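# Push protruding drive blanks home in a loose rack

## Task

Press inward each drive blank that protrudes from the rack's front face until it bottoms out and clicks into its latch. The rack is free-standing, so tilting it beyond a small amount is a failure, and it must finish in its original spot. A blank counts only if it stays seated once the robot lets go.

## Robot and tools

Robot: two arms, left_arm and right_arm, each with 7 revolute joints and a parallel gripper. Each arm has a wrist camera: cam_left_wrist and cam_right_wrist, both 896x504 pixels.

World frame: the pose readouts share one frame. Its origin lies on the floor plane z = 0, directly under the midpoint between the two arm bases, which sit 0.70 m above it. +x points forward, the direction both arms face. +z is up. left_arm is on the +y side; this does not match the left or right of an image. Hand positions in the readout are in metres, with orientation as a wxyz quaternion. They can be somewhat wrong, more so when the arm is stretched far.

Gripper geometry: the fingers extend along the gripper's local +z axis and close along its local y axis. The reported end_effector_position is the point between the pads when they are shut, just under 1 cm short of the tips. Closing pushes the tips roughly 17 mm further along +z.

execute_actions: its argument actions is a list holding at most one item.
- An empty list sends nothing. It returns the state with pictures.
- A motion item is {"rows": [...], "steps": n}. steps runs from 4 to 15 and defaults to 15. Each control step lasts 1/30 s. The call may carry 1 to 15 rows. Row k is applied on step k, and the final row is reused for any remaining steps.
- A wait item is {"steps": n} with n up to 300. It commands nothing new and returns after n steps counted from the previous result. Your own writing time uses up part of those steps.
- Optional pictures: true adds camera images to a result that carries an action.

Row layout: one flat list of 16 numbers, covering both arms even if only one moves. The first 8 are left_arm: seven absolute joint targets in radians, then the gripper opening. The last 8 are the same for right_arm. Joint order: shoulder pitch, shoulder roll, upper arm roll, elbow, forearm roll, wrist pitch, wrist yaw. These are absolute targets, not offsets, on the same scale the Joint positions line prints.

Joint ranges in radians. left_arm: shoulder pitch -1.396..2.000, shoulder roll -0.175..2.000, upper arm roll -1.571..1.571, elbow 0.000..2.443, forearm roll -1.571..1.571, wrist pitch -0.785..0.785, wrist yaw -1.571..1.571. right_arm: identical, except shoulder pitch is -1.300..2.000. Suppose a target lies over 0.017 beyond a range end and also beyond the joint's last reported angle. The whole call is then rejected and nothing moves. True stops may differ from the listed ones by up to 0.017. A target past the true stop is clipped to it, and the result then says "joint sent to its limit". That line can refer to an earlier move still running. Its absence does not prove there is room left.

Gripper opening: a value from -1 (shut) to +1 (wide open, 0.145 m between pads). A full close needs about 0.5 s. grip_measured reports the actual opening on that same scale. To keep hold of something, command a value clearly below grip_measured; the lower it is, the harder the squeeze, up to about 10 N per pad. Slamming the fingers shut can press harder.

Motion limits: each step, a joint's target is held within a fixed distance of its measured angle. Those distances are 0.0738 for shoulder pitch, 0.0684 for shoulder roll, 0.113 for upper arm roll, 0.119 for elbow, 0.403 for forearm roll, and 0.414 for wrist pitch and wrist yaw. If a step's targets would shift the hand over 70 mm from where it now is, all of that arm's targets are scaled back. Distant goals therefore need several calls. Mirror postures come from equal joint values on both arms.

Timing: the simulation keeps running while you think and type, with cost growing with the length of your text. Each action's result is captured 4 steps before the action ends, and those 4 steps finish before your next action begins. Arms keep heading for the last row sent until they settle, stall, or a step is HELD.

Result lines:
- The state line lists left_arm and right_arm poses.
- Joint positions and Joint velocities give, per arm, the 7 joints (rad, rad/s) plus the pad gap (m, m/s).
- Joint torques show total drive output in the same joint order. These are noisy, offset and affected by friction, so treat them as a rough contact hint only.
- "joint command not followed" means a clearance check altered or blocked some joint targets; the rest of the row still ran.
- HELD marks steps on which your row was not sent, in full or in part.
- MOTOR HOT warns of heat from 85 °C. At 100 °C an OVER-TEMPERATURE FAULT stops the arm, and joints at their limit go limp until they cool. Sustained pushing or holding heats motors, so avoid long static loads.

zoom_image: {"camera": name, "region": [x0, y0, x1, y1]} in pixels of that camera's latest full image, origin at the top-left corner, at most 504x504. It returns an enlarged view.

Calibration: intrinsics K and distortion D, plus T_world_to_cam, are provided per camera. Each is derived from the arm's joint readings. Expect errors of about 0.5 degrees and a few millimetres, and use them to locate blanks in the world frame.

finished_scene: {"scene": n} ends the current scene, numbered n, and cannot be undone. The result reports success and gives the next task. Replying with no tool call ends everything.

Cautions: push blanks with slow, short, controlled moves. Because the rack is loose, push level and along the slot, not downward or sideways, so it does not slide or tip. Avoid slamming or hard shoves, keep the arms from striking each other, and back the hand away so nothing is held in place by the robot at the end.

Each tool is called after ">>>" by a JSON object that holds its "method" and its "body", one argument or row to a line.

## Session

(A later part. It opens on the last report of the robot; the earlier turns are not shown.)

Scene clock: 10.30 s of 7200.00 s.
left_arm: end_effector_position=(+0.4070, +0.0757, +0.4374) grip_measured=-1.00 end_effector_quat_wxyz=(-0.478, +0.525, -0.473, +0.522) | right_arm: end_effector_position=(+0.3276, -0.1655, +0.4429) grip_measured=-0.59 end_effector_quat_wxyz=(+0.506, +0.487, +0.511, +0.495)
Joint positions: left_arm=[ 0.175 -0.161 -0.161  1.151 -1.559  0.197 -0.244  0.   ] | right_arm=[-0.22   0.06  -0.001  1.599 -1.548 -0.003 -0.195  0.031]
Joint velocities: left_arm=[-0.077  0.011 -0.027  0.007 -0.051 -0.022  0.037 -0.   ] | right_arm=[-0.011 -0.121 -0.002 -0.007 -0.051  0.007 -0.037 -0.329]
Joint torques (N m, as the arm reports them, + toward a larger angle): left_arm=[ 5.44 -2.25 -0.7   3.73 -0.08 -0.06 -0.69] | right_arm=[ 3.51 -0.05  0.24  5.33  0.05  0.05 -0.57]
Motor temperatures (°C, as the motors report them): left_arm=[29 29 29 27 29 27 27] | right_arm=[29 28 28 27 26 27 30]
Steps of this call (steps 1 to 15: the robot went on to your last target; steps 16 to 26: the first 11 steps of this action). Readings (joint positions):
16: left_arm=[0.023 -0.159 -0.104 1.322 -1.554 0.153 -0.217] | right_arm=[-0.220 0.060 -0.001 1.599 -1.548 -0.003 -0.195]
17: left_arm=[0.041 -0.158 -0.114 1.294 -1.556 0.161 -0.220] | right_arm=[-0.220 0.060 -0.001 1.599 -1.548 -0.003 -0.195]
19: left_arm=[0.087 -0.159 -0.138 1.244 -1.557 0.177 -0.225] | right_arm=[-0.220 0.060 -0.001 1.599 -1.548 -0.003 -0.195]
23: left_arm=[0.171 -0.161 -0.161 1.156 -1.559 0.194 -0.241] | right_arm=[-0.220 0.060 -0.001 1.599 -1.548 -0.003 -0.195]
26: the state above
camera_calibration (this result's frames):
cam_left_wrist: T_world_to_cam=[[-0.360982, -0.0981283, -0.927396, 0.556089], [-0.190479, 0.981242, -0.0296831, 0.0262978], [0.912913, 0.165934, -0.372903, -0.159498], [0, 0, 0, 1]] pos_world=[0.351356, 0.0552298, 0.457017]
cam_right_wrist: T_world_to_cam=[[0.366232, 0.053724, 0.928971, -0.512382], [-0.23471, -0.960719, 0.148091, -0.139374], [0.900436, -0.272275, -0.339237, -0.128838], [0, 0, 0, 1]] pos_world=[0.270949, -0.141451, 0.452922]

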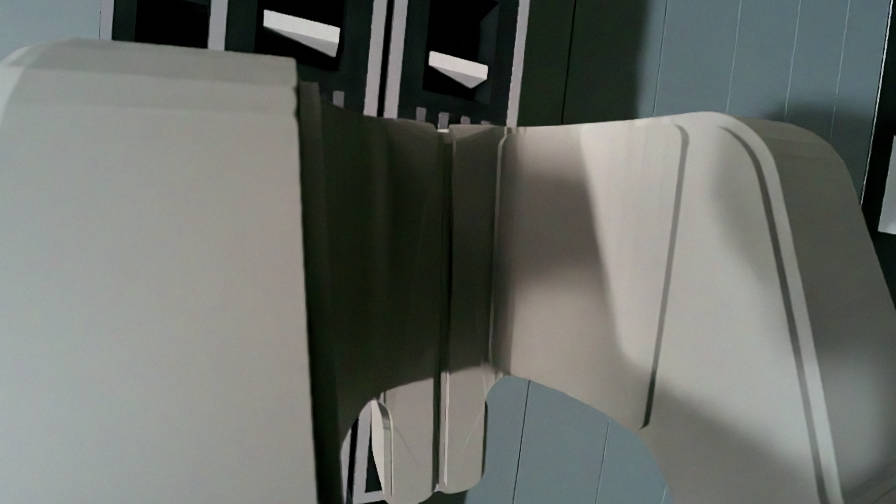

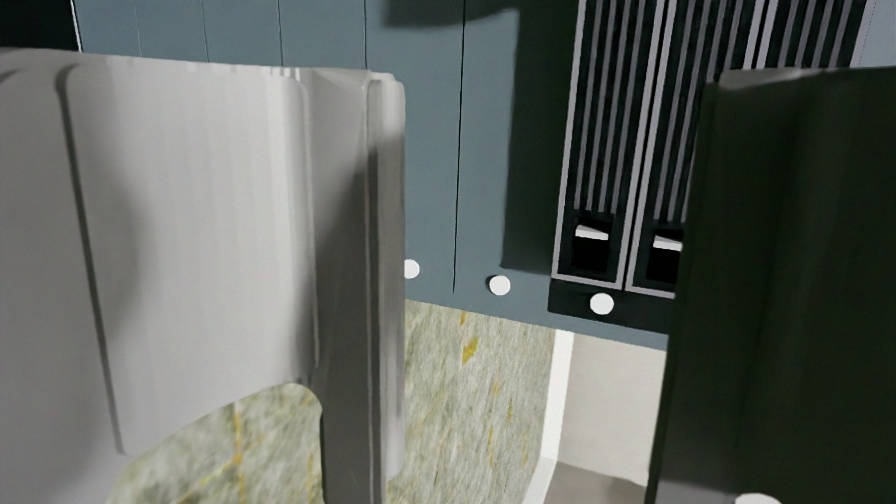

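>>> {"method": "execute_actions", "body": {
  "actions": [
    {"rows":[[0.165,-0.16,-0.16,1.14,-1.56,0.2,-0.252,-1,-0.22,0.06,0,1.6,-1.55,0,-0.2,-1],[0.168,-0.16,-0.16,1.13,-1.56,0.2,-0.254,-1,-0.22,0.06,0,1.6,-1.55,0,-0.2,-1],[0.178,-0.16,-0.16,1.12,-1.56,0.2,-0.256,-1,-0.22,0.06,0,1.6,-1.55,0,-0.2,-1],[0.188,-0.16,-0.16,1.108,-1.56,0.2,-0.258,-1,-0.22,0.06,0,1.6,-1.55,0,-0.2,-1],[0.198,-0.16,-0.16,1.096,-1.56,0.2,-0.26,-1,-0.22,0.06,0,1.6,-1.55,0,-0.2,-1],[0.208,-0.16,-0.16,1.084,-1.56,0.2,-0.262,-1,-0.22,0.06,0,1.6,-1.55,0,-0.2,-1],[0.218,-0.16,-0.16,1.072,-1.56,0.2,-0.264,-1,-0.22,0.06,0,1.6,-1.55,0,-0.2,-1],[0.228,-0.16,-0.16,1.06,-1.56,0.2,-0.266,-1,-0.22,0.06,0,1.6,-1.55,0,-0.2,-1],[0.238,-0.16,-0.16,1.048,-1.56,0.2,-0.268,-1,-0.22,0.06,0,1.6,-1.55,0,-0.2,-1],[0.248,-0.16,-0.16,1.036,-1.56,0.2,-0.271,-1,-0.22,0.06,0,1.6,-1.55,0,-0.2,-1],[0.259,-0.16,-0.16,1.022,-1.56,0.2,-0.274,-1,-0.22,0.06,0,1.6,-1.55,0,-0.2,-1],[0.27,-0.16,-0.16,1.008,-1.56,0.2,-0.277,-1,-0.22,0.06,0,1.6,-1.55,0,-0.2,-1],[0.282,-0.16,-0.16,0.994,-1.56,0.2,-0.28,-1,-0.22,0.06,0,1.6,-1.55,0,-0.2,-1],[0.292,-0.16,-0.16,0.98,-1.56,0.2,-0.284,-1,-0.22,0.06,0,1.6,-1.55,0,-0.2,-1],[0.302,-0.16,-0.16,0.967,-1.56,0.2,-0.287,-1,-0.22,0.06,0,1.6,-1.55,0,-0.2,-1]]}
  ]
}}

>>> {"method": "execute_actions", "body": {
  "actions": [
    {"rows":[[0.312,-0.16,-0.16,0.953,-1.56,0.2,-0.29,-1,-0.22,0.06,0,1.6,-1.55,0,-0.2,-1],[0.322,-0.16,-0.16,0.94,-1.56,0.2,-0.294,-1,-0.22,0.06,0,1.6,-1.55,0,-0.2,-1],[0.332,-0.16,-0.16,0.926,-1.56,0.2,-0.298,-1,-0.22,0.06,0,1.6,-1.55,0,-0.2,-1],[0.342,-0.16,-0.16,0.912,-1.56,0.2,-0.302,-1,-0.22,0.06,0,1.6,-1.55,0,-0.2,-1],[0.352,-0.16,-0.16,0.898,-1.56,0.2,-0.306,-1,-0.22,0.06,0,1.6,-1.55,0,-0.2,-1],[0.362,-0.16,-0.16,0.884,-1.56,0.2,-0.31,-1,-0.22,0.06,0,1.6,-1.55,0,-0.2,-1],[0.372,-0.16,-0.16,0.87,-1.56,0.2,-0.314,-1,-0.22,0.06,0,1.6,-1.55,0,-0.2,-1],[0.382,-0.16,-0.16,0.856,-1.56,0.2,-0.318,-1,-0.22,0.06,0,1.6,-1.55,0,-0.2,-1],[0.392,-0.16,-0.16,0.843,-1.56,0.2,-0.321,-1,-0.22,0.06,0,1.6,-1.55,0,-0.2,-1],[0.402,-0.16,-0.16,0.83,-1.56,0.2,-0.324,-1,-0.22,0.06,0,1.6,-1.55,0,-0.2,-1]]}
  ]
}}

>>> {"method": "execute_actions", "body": {
  "actions": [
    {"steps":6}
  ],
  "pictures": true
}}

Scene clock: 11.40 s of 7200.00 s.
left_arm: end_effector_position=(+0.4198, +0.0730, +0.4309) grip_measured=-1.00 end_effector_quat_wxyz=(+0.484, -0.517, +0.483, -0.515) | right_arm: end_effector_position=(+0.3276, -0.1655, +0.4429) grip_measured=-1.00 end_effector_quat_wxyz=(+0.506, +0.487, +0.511, +0.495)
Joint positions: left_arm=[ 0.249 -0.161 -0.161  1.031 -1.564  0.204 -0.286  0.   ] | right_arm=[-0.22   0.06  -0.001  1.599 -1.548 -0.003 -0.195  0.   ]
Joint velocities: left_arm=[ 0.297 -0.033 -0.017 -0.335 -0.051 -0.007 -0.212  0.   ] | right_arm=[-0.077  0.011  0.007 -0.007 -0.022 -0.037  0.051 -0.   ]
Joint torques (N m, as the arm reports them, + toward a larger angle): left_arm=[ 8.2  -2.12 -0.6   2.8   0.16 -0.28  0.09] | right_arm=[ 3.54 -0.02  0.29  5.41  0.07  0.07 -0.58]
Motor temperatures (°C, as the motors report them): left_arm=[29 29 29 27 29 27 27] | right_arm=[29 28 28 27 26 27 30]
Steps of this call (steps 1 to 4: the last 4 steps of your previous action; steps 5 to 15: the robot went on to your last target; steps 16 to 22: nothing new was sent; steps 23 to 33: the first 11 steps of this action). Readings (joint positions):
23: left_arm=[0.172 -0.161 -0.161 1.147 -1.559 0.197 -0.247] | right_arm=[-0.220 0.060 -0.001 1.599 -1.548 -0.003 -0.195]
24: left_arm=[0.172 -0.161 -0.161 1.137 -1.559 0.197 -0.249] | right_arm=[-0.220 0.060 -0.001 1.599 -1.548 -0.003 -0.195]
26: left_arm=[0.177 -0.161 -0.161 1.109 -1.559 0.197 -0.250] | right_arm=[-0.220 0.060 -0.001 1.599 -1.548 -0.003 -0.195]
30: left_arm=[0.230 -0.161 -0.161 1.066 -1.559 0.197 -0.258] | right_arm=[-0.220 0.060 -0.001 1.599 -1.548 -0.003 -0.195]
33: the state above

Scene clock: 11.90 s of 7200.00 s.
left_arm: end_effector_position=(+0.4435, +0.0732, +0.4260) grip_measured=-1.00 end_effector_quat_wxyz=(+0.496, -0.507, +0.494, -0.503) | right_arm: end_effector_position=(+0.3276, -0.1655, +0.4429) grip_measured=-1.00 end_effector_quat_wxyz=(+0.506, +0.487, +0.511, +0.495)
Joint positions: left_arm=[ 0.385 -0.158 -0.16   0.832 -1.56   0.224 -0.342  0.   ] | right_arm=[-0.22   0.06  -0.001  1.599 -1.548 -0.003 -0.195  0.   ]
Joint velocities: left_arm=[ 0.055 -0.011 -0.017 -0.007 -0.037 -0.051  0.007  0.   ] | right_arm=[ 0.077  0.011 -0.017 -0.007  0.007 -0.081 -0.051  0.   ]
Joint torques (N m, as the arm reports them, + toward a larger angle): left_arm=[11.2  -2.98 -0.34  3.54 -0.07 -0.76 -0.02] | right_arm=[ 3.52 -0.02  0.19  5.41  0.06  0.06 -0.58]
Motor temperatures (°C, as the motors report them): left_arm=[29 29 29 27 29 27 27] | right_arm=[29 28 28 27 26 27 30]
Steps of this call (steps 1 to 4: the last 4 steps of your previous action; steps 5 to 15: the first 11 steps of this action). Readings (joint positions):
5: left_arm=[0.294 -0.161 -0.161 0.960 -1.565 0.214 -0.312] | right_arm=[-0.220 0.060 -0.001 1.599 -1.548 -0.003 -0.195]
6: left_arm=[0.303 -0.161 -0.161 0.946 -1.565 0.215 -0.316] | right_arm=[-0.220 0.060 -0.001 1.599 -1.548 -0.003 -0.195]
8: left_arm=[0.323 -0.160 -0.161 0.918 -1.565 0.218 -0.322] | right_arm=[-0.220 0.060 -0.001 1.599 -1.548 -0.003 -0.195]
12: left_arm=[0.363 -0.159 -0.161 0.861 -1.563 0.222 -0.336] | right_arm=[-0.220 0.060 -0.001 1.599 -1.548 -0.003 -0.195]
15: the state above

Scene clock: 12.10 s of 7200.00 s.
left_arm: end_effector_position=(+0.4435, +0.0732, +0.4259) grip_measured=-1.00 end_effector_quat_wxyz=(+0.496, -0.507, +0.494, -0.503) | right_arm: end_effector_position=(+0.3276, -0.1655, +0.4429) grip_measured=-1.00 end_effector_quat_wxyz=(+0.506, +0.487, +0.511, +0.495)
Joint positions: left_arm=[ 0.385 -0.158 -0.16   0.832 -1.56   0.223 -0.342  0.   ] | right_arm=[-0.22   0.06  -0.001  1.599 -1.548 -0.003 -0.195  0.   ]
Joint velocities: left_arm=[ 0.011 -0.011 -0.002 -0.022  0.022 -0.037 -0.022  0.   ] | right_arm=[-0.099  0.033 -0.007 -0.017 -0.022 -0.037  0.051 -0.   ]
Joint torques (N m, as the arm reports them, + toward a larger angle): left_arm=[10.97 -2.81 -0.67  3.5  -0.05 -0.76 -0.01] | right_arm=[ 3.54 -0.07  0.19  5.31  0.06  0.06 -0.58]
Motor temperatures (°C, as the motors report them): left_arm=[29 29 29 27 29 27 27] | right_arm=[29 28 28 27 26 27 30]
Kept back: nothing.
Steps of this call (steps 1 to 4: the last 4 steps of your previous action; steps 5 to 6: the robot went on to your last target). Readings (joint positions):
1: left_arm=[0.385 -0.158 -0.160 0.832 -1.560 0.223 -0.342] | right_arm=[-0.220 0.060 -0.001 1.599 -1.548 -0.003 -0.195]
2: left_arm=[0.385 -0.158 -0.160 0.832 -1.560 0.223 -0.342] | right_arm=[-0.220 0.060 -0.001 1.599 -1.548 -0.003 -0.195]
4: left_arm=[0.385 -0.158 -0.160 0.832 -1.560 0.223 -0.342] | right_arm=[-0.220 0.060 -0.001 1.599 -1.548 -0.003 -0.195]
6: the state above
camera_calibration (this result's frames):
cam_left_wrist: T_world_to_cam=[[-0.365444, -0.0286633, -0.930392, 0.556515], [-0.188868, 0.981018, 0.0439614, 0.00324894], [0.911471, 0.191786, -0.363921, -0.20176], [0, 0, 0, 1]] pos_world=[0.387887, 0.051459, 0.44421]
cam_right_wrist: T_world_to_cam=[[0.366232, 0.053724, 0.928971, -0.512382], [-0.23471, -0.960719, 0.148091, -0.139374], [0.900436, -0.272275, -0.339237, -0.128838], [0, 0, 0, 1]] pos_world=[0.270949, -0.141451, 0.452922]

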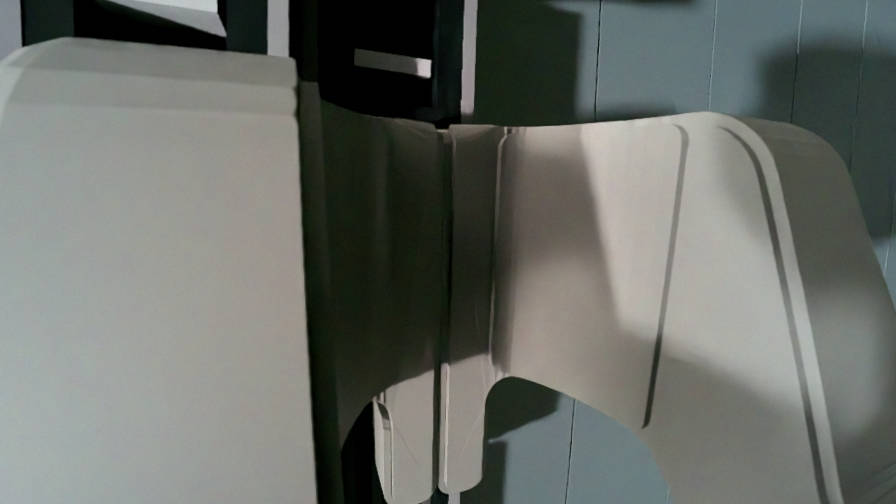

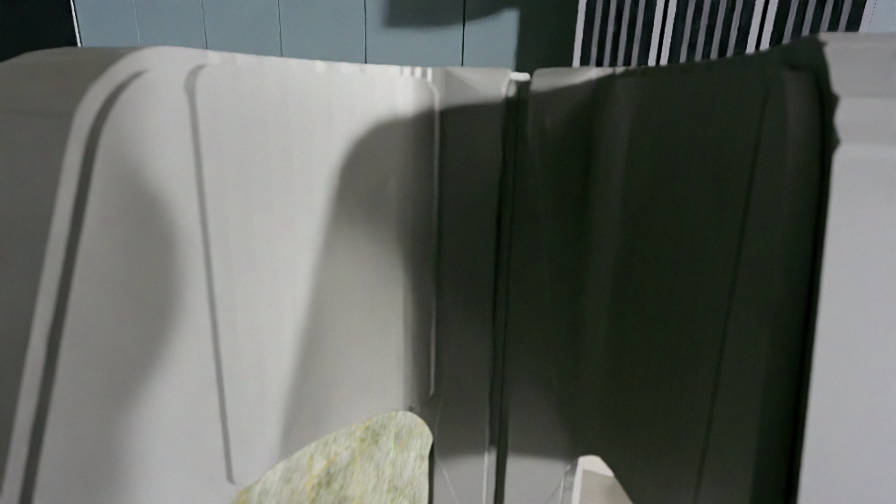

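A few mm more.

>>> {"method": "execute_actions", "body": {
  "actions": [
    {"rows":[[0.408,-0.16,-0.16,0.825,-1.56,0.2,-0.326,-1,-0.22,0.06,0,1.6,-1.55,0,-0.2,-1],[0.414,-0.16,-0.16,0.82,-1.56,0.2,-0.328,-1,-0.22,0.06,0,1.6,-1.55,0,-0.2,-1],[0.42,-0.16,-0.16,0.815,-1.56,0.2,-0.33,-1,-0.22,0.06,0,1.6,-1.55,0,-0.2,-1],[0.426,-0.16,-0.16,0.81,-1.56,0.2,-0.332,-1,-0.22,0.06,0,1.6,-1.55,0,-0.2,-1],[0.432,-0.16,-0.16,0.805,-1.56,0.2,-0.334,-1,-0.22,0.06,0,1.6,-1.55,0,-0.2,-1]],"steps":13}
  ]
}}

Scene clock: 12.57 s of 7200.00 s.
left_arm: end_effector_position=(+0.4476, +0.0735, +0.4264) grip_measured=-1.00 end_effector_quat_wxyz=(+0.496, -0.508, +0.495, -0.501) | right_arm: end_effector_position=(+0.3276, -0.1655, +0.4429) grip_measured=-1.00 end_effector_quat_wxyz=(+0.506, +0.487, +0.511, +0.495)
Joint positions: left_arm=[ 0.408 -0.158 -0.159  0.804 -1.556  0.225 -0.346  0.   ] | right_arm=[-0.22   0.06  -0.001  1.599 -1.548 -0.003 -0.195  0.   ]
Joint velocities: left_arm=[ 0.033 -0.033  0.017 -0.007 -0.022 -0.037 -0.066  0.   ] | right_arm=[-0.011 -0.033 -0.002 -0.002 -0.007 -0.022 -0.095  0.   ]
Joint torques (N m, as the arm reports them, + toward a larger angle): left_arm=[13.06 -2.64 -0.75  3.94 -0.2  -0.8  -0.17] | right_arm=[ 3.6  -0.03  0.21  5.38  0.07  0.06 -0.58]
Motor temperatures (°C, as the motors report them): left_arm=[29 29 29 28 29 27 27] | right_arm=[29 28 28 27 26 27 30]
Steps of this call (steps 1 to 5: the robot went on to your last target; steps 6 to 14: the first 9 steps of this action). Readings (joint positions):
6: left_arm=[0.387 -0.158 -0.160 0.829 -1.560 0.223 -0.344] | right_arm=[-0.220 0.060 -0.001 1.599 -1.548 -0.003 -0.195]
7: left_arm=[0.391 -0.158 -0.160 0.823 -1.560 0.224 -0.346] | right_arm=[-0.220 0.060 -0.001 1.599 -1.548 -0.003 -0.195]
9: left_arm=[0.401 -0.158 -0.160 0.811 -1.558 0.225 -0.346] | right_arm=[-0.220 0.060 -0.001 1.599 -1.548 -0.003 -0.195]
13: left_arm=[0.408 -0.158 -0.159 0.804 -1.556 0.225 -0.346] | right_arm=[-0.220 0.060 -0.001 1.599 -1.548 -0.003 -0.195]
14: the state above

Still moving.

>>> {"method": "execute_actions", "body": {
  "actions": [
    {"rows":[[0.438,-0.16,-0.16,0.8,-1.56,0.2,-0.336,-1,-0.22,0.06,0,1.6,-1.55,0,-0.2,-1],[0.444,-0.16,-0.16,0.795,-1.56,0.2,-0.338,-1,-0.22,0.06,0,1.6,-1.55,0,-0.2,-1],[0.45,-0.16,-0.16,0.79,-1.56,0.2,-0.34,-1,-0.22,0.06,0,1.6,-1.55,0,-0.2,-1],[0.456,-0.16,-0.16,0.785,-1.56,0.2,-0.342,-1,-0.22,0.06,0,1.6,-1.55,0,-0.2,-1],[0.462,-0.16,-0.16,0.78,-1.56,0.2,-0.344,-1,-0.22,0.06,0,1.6,-1.55,0,-0.2,-1]],"steps":13}
  ]
}}

Scene clock: 13.03 s of 7200.00 s.
left_arm: end_effector_position=(+0.4522, +0.0740, +0.4268) grip_measured=-1.00 end_effector_quat_wxyz=(+0.495, -0.509, +0.496, -0.500) | right_arm: end_effector_position=(+0.3276, -0.1655, +0.4429) grip_measured=-1.00 end_effector_quat_wxyz=(+0.506, +0.487, +0.511, +0.495)
Joint positions: left_arm=[ 0.432 -0.157 -0.159  0.776 -1.55   0.225 -0.345  0.   ] | right_arm=[-0.22   0.06  -0.001  1.599 -1.548 -0.003 -0.195  0.   ]
Joint velocities: left_arm=[-0.077 -0.033 -0.007  0.017 -0.022 -0.066 -0.051  0.   ] | right_arm=[ 0.011 -0.055 -0.007 -0.007  0.051 -0.007  0.007 -0.   ]
Joint torques (N m, as the arm reports them, + toward a larger angle): left_arm=[14.28 -2.95 -0.82  4.59 -0.38 -0.8  -0.48] | right_arm=[ 3.52 -0.05  0.22  5.31  0.06  0.06 -0.58]
Motor temperatures (°C, as the motors report them): left_arm=[30 29 29 28 29 27 27] | right_arm=[29 28 28 27 26 27 30]
Steps of this call (steps 1 to 4: the last 4 steps of your previous action; step 5: the robot went on to your last target; steps 6 to 14: the first 9 steps of this action). Readings (joint positions):
6: left_arm=[0.410 -0.158 -0.159 0.801 -1.556 0.225 -0.346] | right_arm=[-0.220 0.060 -0.001 1.599 -1.548 -0.003 -0.195]
7: left_arm=[0.415 -0.158 -0.159 0.795 -1.555 0.225 -0.346] | right_arm=[-0.220 0.060 -0.001 1.599 -1.548 -0.003 -0.195]
9: left_arm=[0.426 -0.158 -0.159 0.782 -1.552 0.225 -0.346] | right_arm=[-0.220 0.060 -0.001 1.599 -1.548 -0.003 -0.195]
13: left_arm=[0.432 -0.157 -0.159 0.776 -1.550 0.225 -0.345] | right_arm=[-0.220 0.060 -0.001 1.599 -1.548 -0.003 -0.195]
14: the state above

>>> {"method": "execute_actions", "body": {
  "actions": [
    {"rows":[[0.41,-0.16,-0.16,0.81,-1.56,0.2,-0.33,-1,-0.22,0.06,0,1.6,-1.3,-0.03,-0.17,1],[0.37,-0.16,-0.16,0.87,-1.56,0.2,-0.31,-1,-0.22,0.06,0,1.6,-1.1,-0.06,-0.14,1],[0.33,-0.16,-0.16,0.93,-1.56,0.2,-0.3,-1,-0.22,0.06,0,1.6,-0.9,-0.09,-0.11,1],[0.29,-0.16,-0.16,0.985,-1.56,0.2,-0.28,-1,-0.22,0.06,0,1.6,-0.7,-0.12,-0.08,1],[0.25,-0.16,-0.16,1.035,-1.56,0.2,-0.27,-1,-0.22,0.06,0,1.6,-0.5,-0.15,-0.05,1],[0.21,-0.16,-0.16,1.085,-1.56,0.2,-0.26,-1,-0.22,0.06,0,1.6,-0.3,-0.18,-0.02,1],[0.17,-0.16,-0.16,1.135,-1.56,0.2,-0.25,1,-0.22,0.06,0,1.6,-0.1,-0.2,0,1],[0.13,-0.16,-0.16,1.185,-1.56,0.2,-0.24,1,-0.22,0.06,0,1.6,0,-0.2,0,1],[0.09,-0.16,-0.16,1.235,-1.56,0.2,-0.23,1,-0.22,0.06,0,1.6,0,-0.2,0,1],[0.05,-0.16,-0.16,1.285,-1.56,0.2,-0.22,1,-0.22,0.06,0,1.6,0,-0.2,0,1],[0.015,-0.16,-0.16,1.335,-1.56,0.2,-0.22,1,-0.22,0.06,0,1.6,0,-0.2,0,1]]}
  ]
}}

>>> {"method": "execute_actions", "body": {
  "actions": [
    {"steps":12}
  ],
  "pictures": true
}}

Scene clock: 13.67 s of 7200.00 s.
left_arm: end_effector_position=(+0.3735, +0.0848, +0.4368) grip_measured=-0.28 end_effector_quat_wxyz=(-0.477, +0.540, -0.459, +0.520) | right_arm: end_effector_position=(+0.3276, -0.1645, +0.4417) grip_measured=+0.59 end_effector_quat_wxyz=(+0.026, +0.705, +0.033, +0.708)
Joint positions: left_arm=[ 0.012 -0.161 -0.159  1.328 -1.559  0.202 -0.231  0.055] | right_arm=[-0.22   0.059 -0.001  1.599 -0.027 -0.196 -0.009  0.118]
Joint velocities: left_arm=[-0.978 -0.011 -0.007  1.199  0.007  0.007 -0.022  0.329] | right_arm=[ 0.011 -0.055 -0.007 -0.012  0.462 -0.139  0.007  0.288]
Joint torques (N m, as the arm reports them, + toward a larger angle): left_arm=[ 7.76 -2.46 -1.29  2.85 -0.04 -0.16 -0.18] | right_arm=[ 3.54 -0.1   0.24  5.33  0.15 -0.55  0.18]
Motor temperatures (°C, as the motors report them): left_arm=[30 29 29 28 29 27 27] | right_arm=[29 28 28 27 26 27 30]
Steps of this call (steps 1 to 4: the last 4 steps of your previous action; steps 5 to 8: the robot went on to your last target; steps 9 to 19: the first 11 steps of this action). Readings (joint positions):
9: left_arm=[0.416 -0.157 -0.159 0.800 -1.552 0.219 -0.337] | right_arm=[-0.220 0.060 -0.001 1.599 -1.456 -0.013 -0.187]
10: left_arm=[0.378 -0.158 -0.159 0.863 -1.555 0.211 -0.327] | right_arm=[-0.220 0.060 -0.001 1.599 -1.305 -0.032 -0.169]
12: left_arm=[0.294 -0.161 -0.159 0.983 -1.558 0.205 -0.306] | right_arm=[-0.220 0.060 -0.001 1.599 -0.937 -0.084 -0.118]
16: left_arm=[0.127 -0.161 -0.159 1.177 -1.559 0.202 -0.257] | right_arm=[-0.220 0.059 -0.001 1.599 -0.195 -0.183 -0.020]
19: the state above

Scene clock: 14.07 s of 7200.00 s.
left_arm: end_effector_position=(+0.3750, +0.0850, +0.4400) grip_measured=+1.00 end_effector_quat_wxyz=(-0.478, +0.539, -0.457, +0.522) | right_arm: end_effector_position=(+0.3276, -0.1648, +0.4420) grip_measured=+1.00 end_effector_quat_wxyz=(+0.018, +0.705, +0.024, +0.709)
Joint positions: left_arm=[ 0.017 -0.161 -0.159  1.335 -1.559  0.202 -0.225  0.145] | right_arm=[-0.22   0.059 -0.001  1.599 -0.002 -0.198 -0.006  0.145]
Joint velocities: left_arm=[ 0.099  0.011 -0.007 -0.002 -0.037  0.125  0.051  0.   ] | right_arm=[-0.055 -0.033 -0.007 -0.007 -0.037 -0.037 -0.022  0.   ]
Joint torques (N m, as the arm reports them, + toward a larger angle): left_arm=[ 4.55 -2.35 -1.29  3.91 -0.07 -0.14 -0.35] | right_arm=[ 3.55 -0.04  0.22  5.32  0.18 -0.55  0.18]
Motor temperatures (°C, as the motors report them): left_arm=[30 29 29 28 29 27 27] | right_arm=[29 28 28 27 26 27 30]
Kept back: nothing.
Steps of this call (steps 1 to 4: the last 4 steps of your previous action; steps 5 to 12: the robot went on to your last target). Readings (joint positions):
1: left_arm=[0.001 -0.161 -0.159 1.340 -1.559 0.202 -0.230] | right_arm=[-0.220 0.059 -0.001 1.599 -0.014 -0.197 -0.008]
2: left_arm=[0.006 -0.161 -0.159 1.335 -1.559 0.202 -0.226] | right_arm=[-0.220 0.059 -0.001 1.599 -0.008 -0.197 -0.007]
4: left_arm=[0.016 -0.161 -0.159 1.335 -1.559 0.202 -0.225] | right_arm=[-0.220 0.059 -0.001 1.599 -0.003 -0.197 -0.007]
8: left_arm=[0.017 -0.161 -0.159 1.335 -1.559 0.202 -0.225] | right_arm=[-0.220 0.059 -0.001 1.599 -0.002 -0.198 -0.006]
12: the state above
camera_calibration (this result's frames):
cam_left_wrist: T_world_to_cam=[[-0.356, -0.137651, -0.924292, 0.54798], [-0.220035, 0.97363, -0.0602493, 0.0362567], [0.908212, 0.181928, -0.3769, -0.128666], [0, 0, 0, 1]] pos_world=[0.319915, 0.0635371, 0.460184]
cam_right_wrist: T_world_to_cam=[[0.376401, -0.923532, 0.0735556, -0.297826], [-0.239234, -0.173591, -0.955319, 0.480354], [0.895036, 0.341986, -0.28628, -0.0493707], [0, 0, 0, 1]] pos_world=[0.271208, -0.174783, 0.466665]

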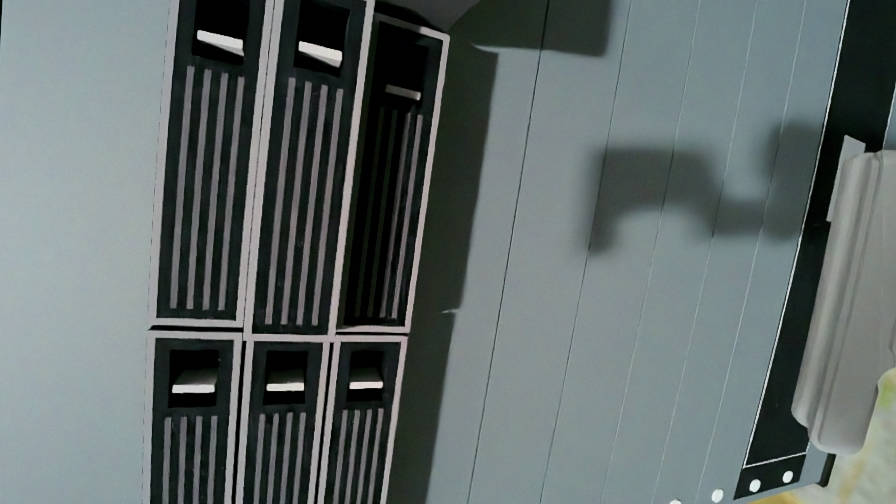

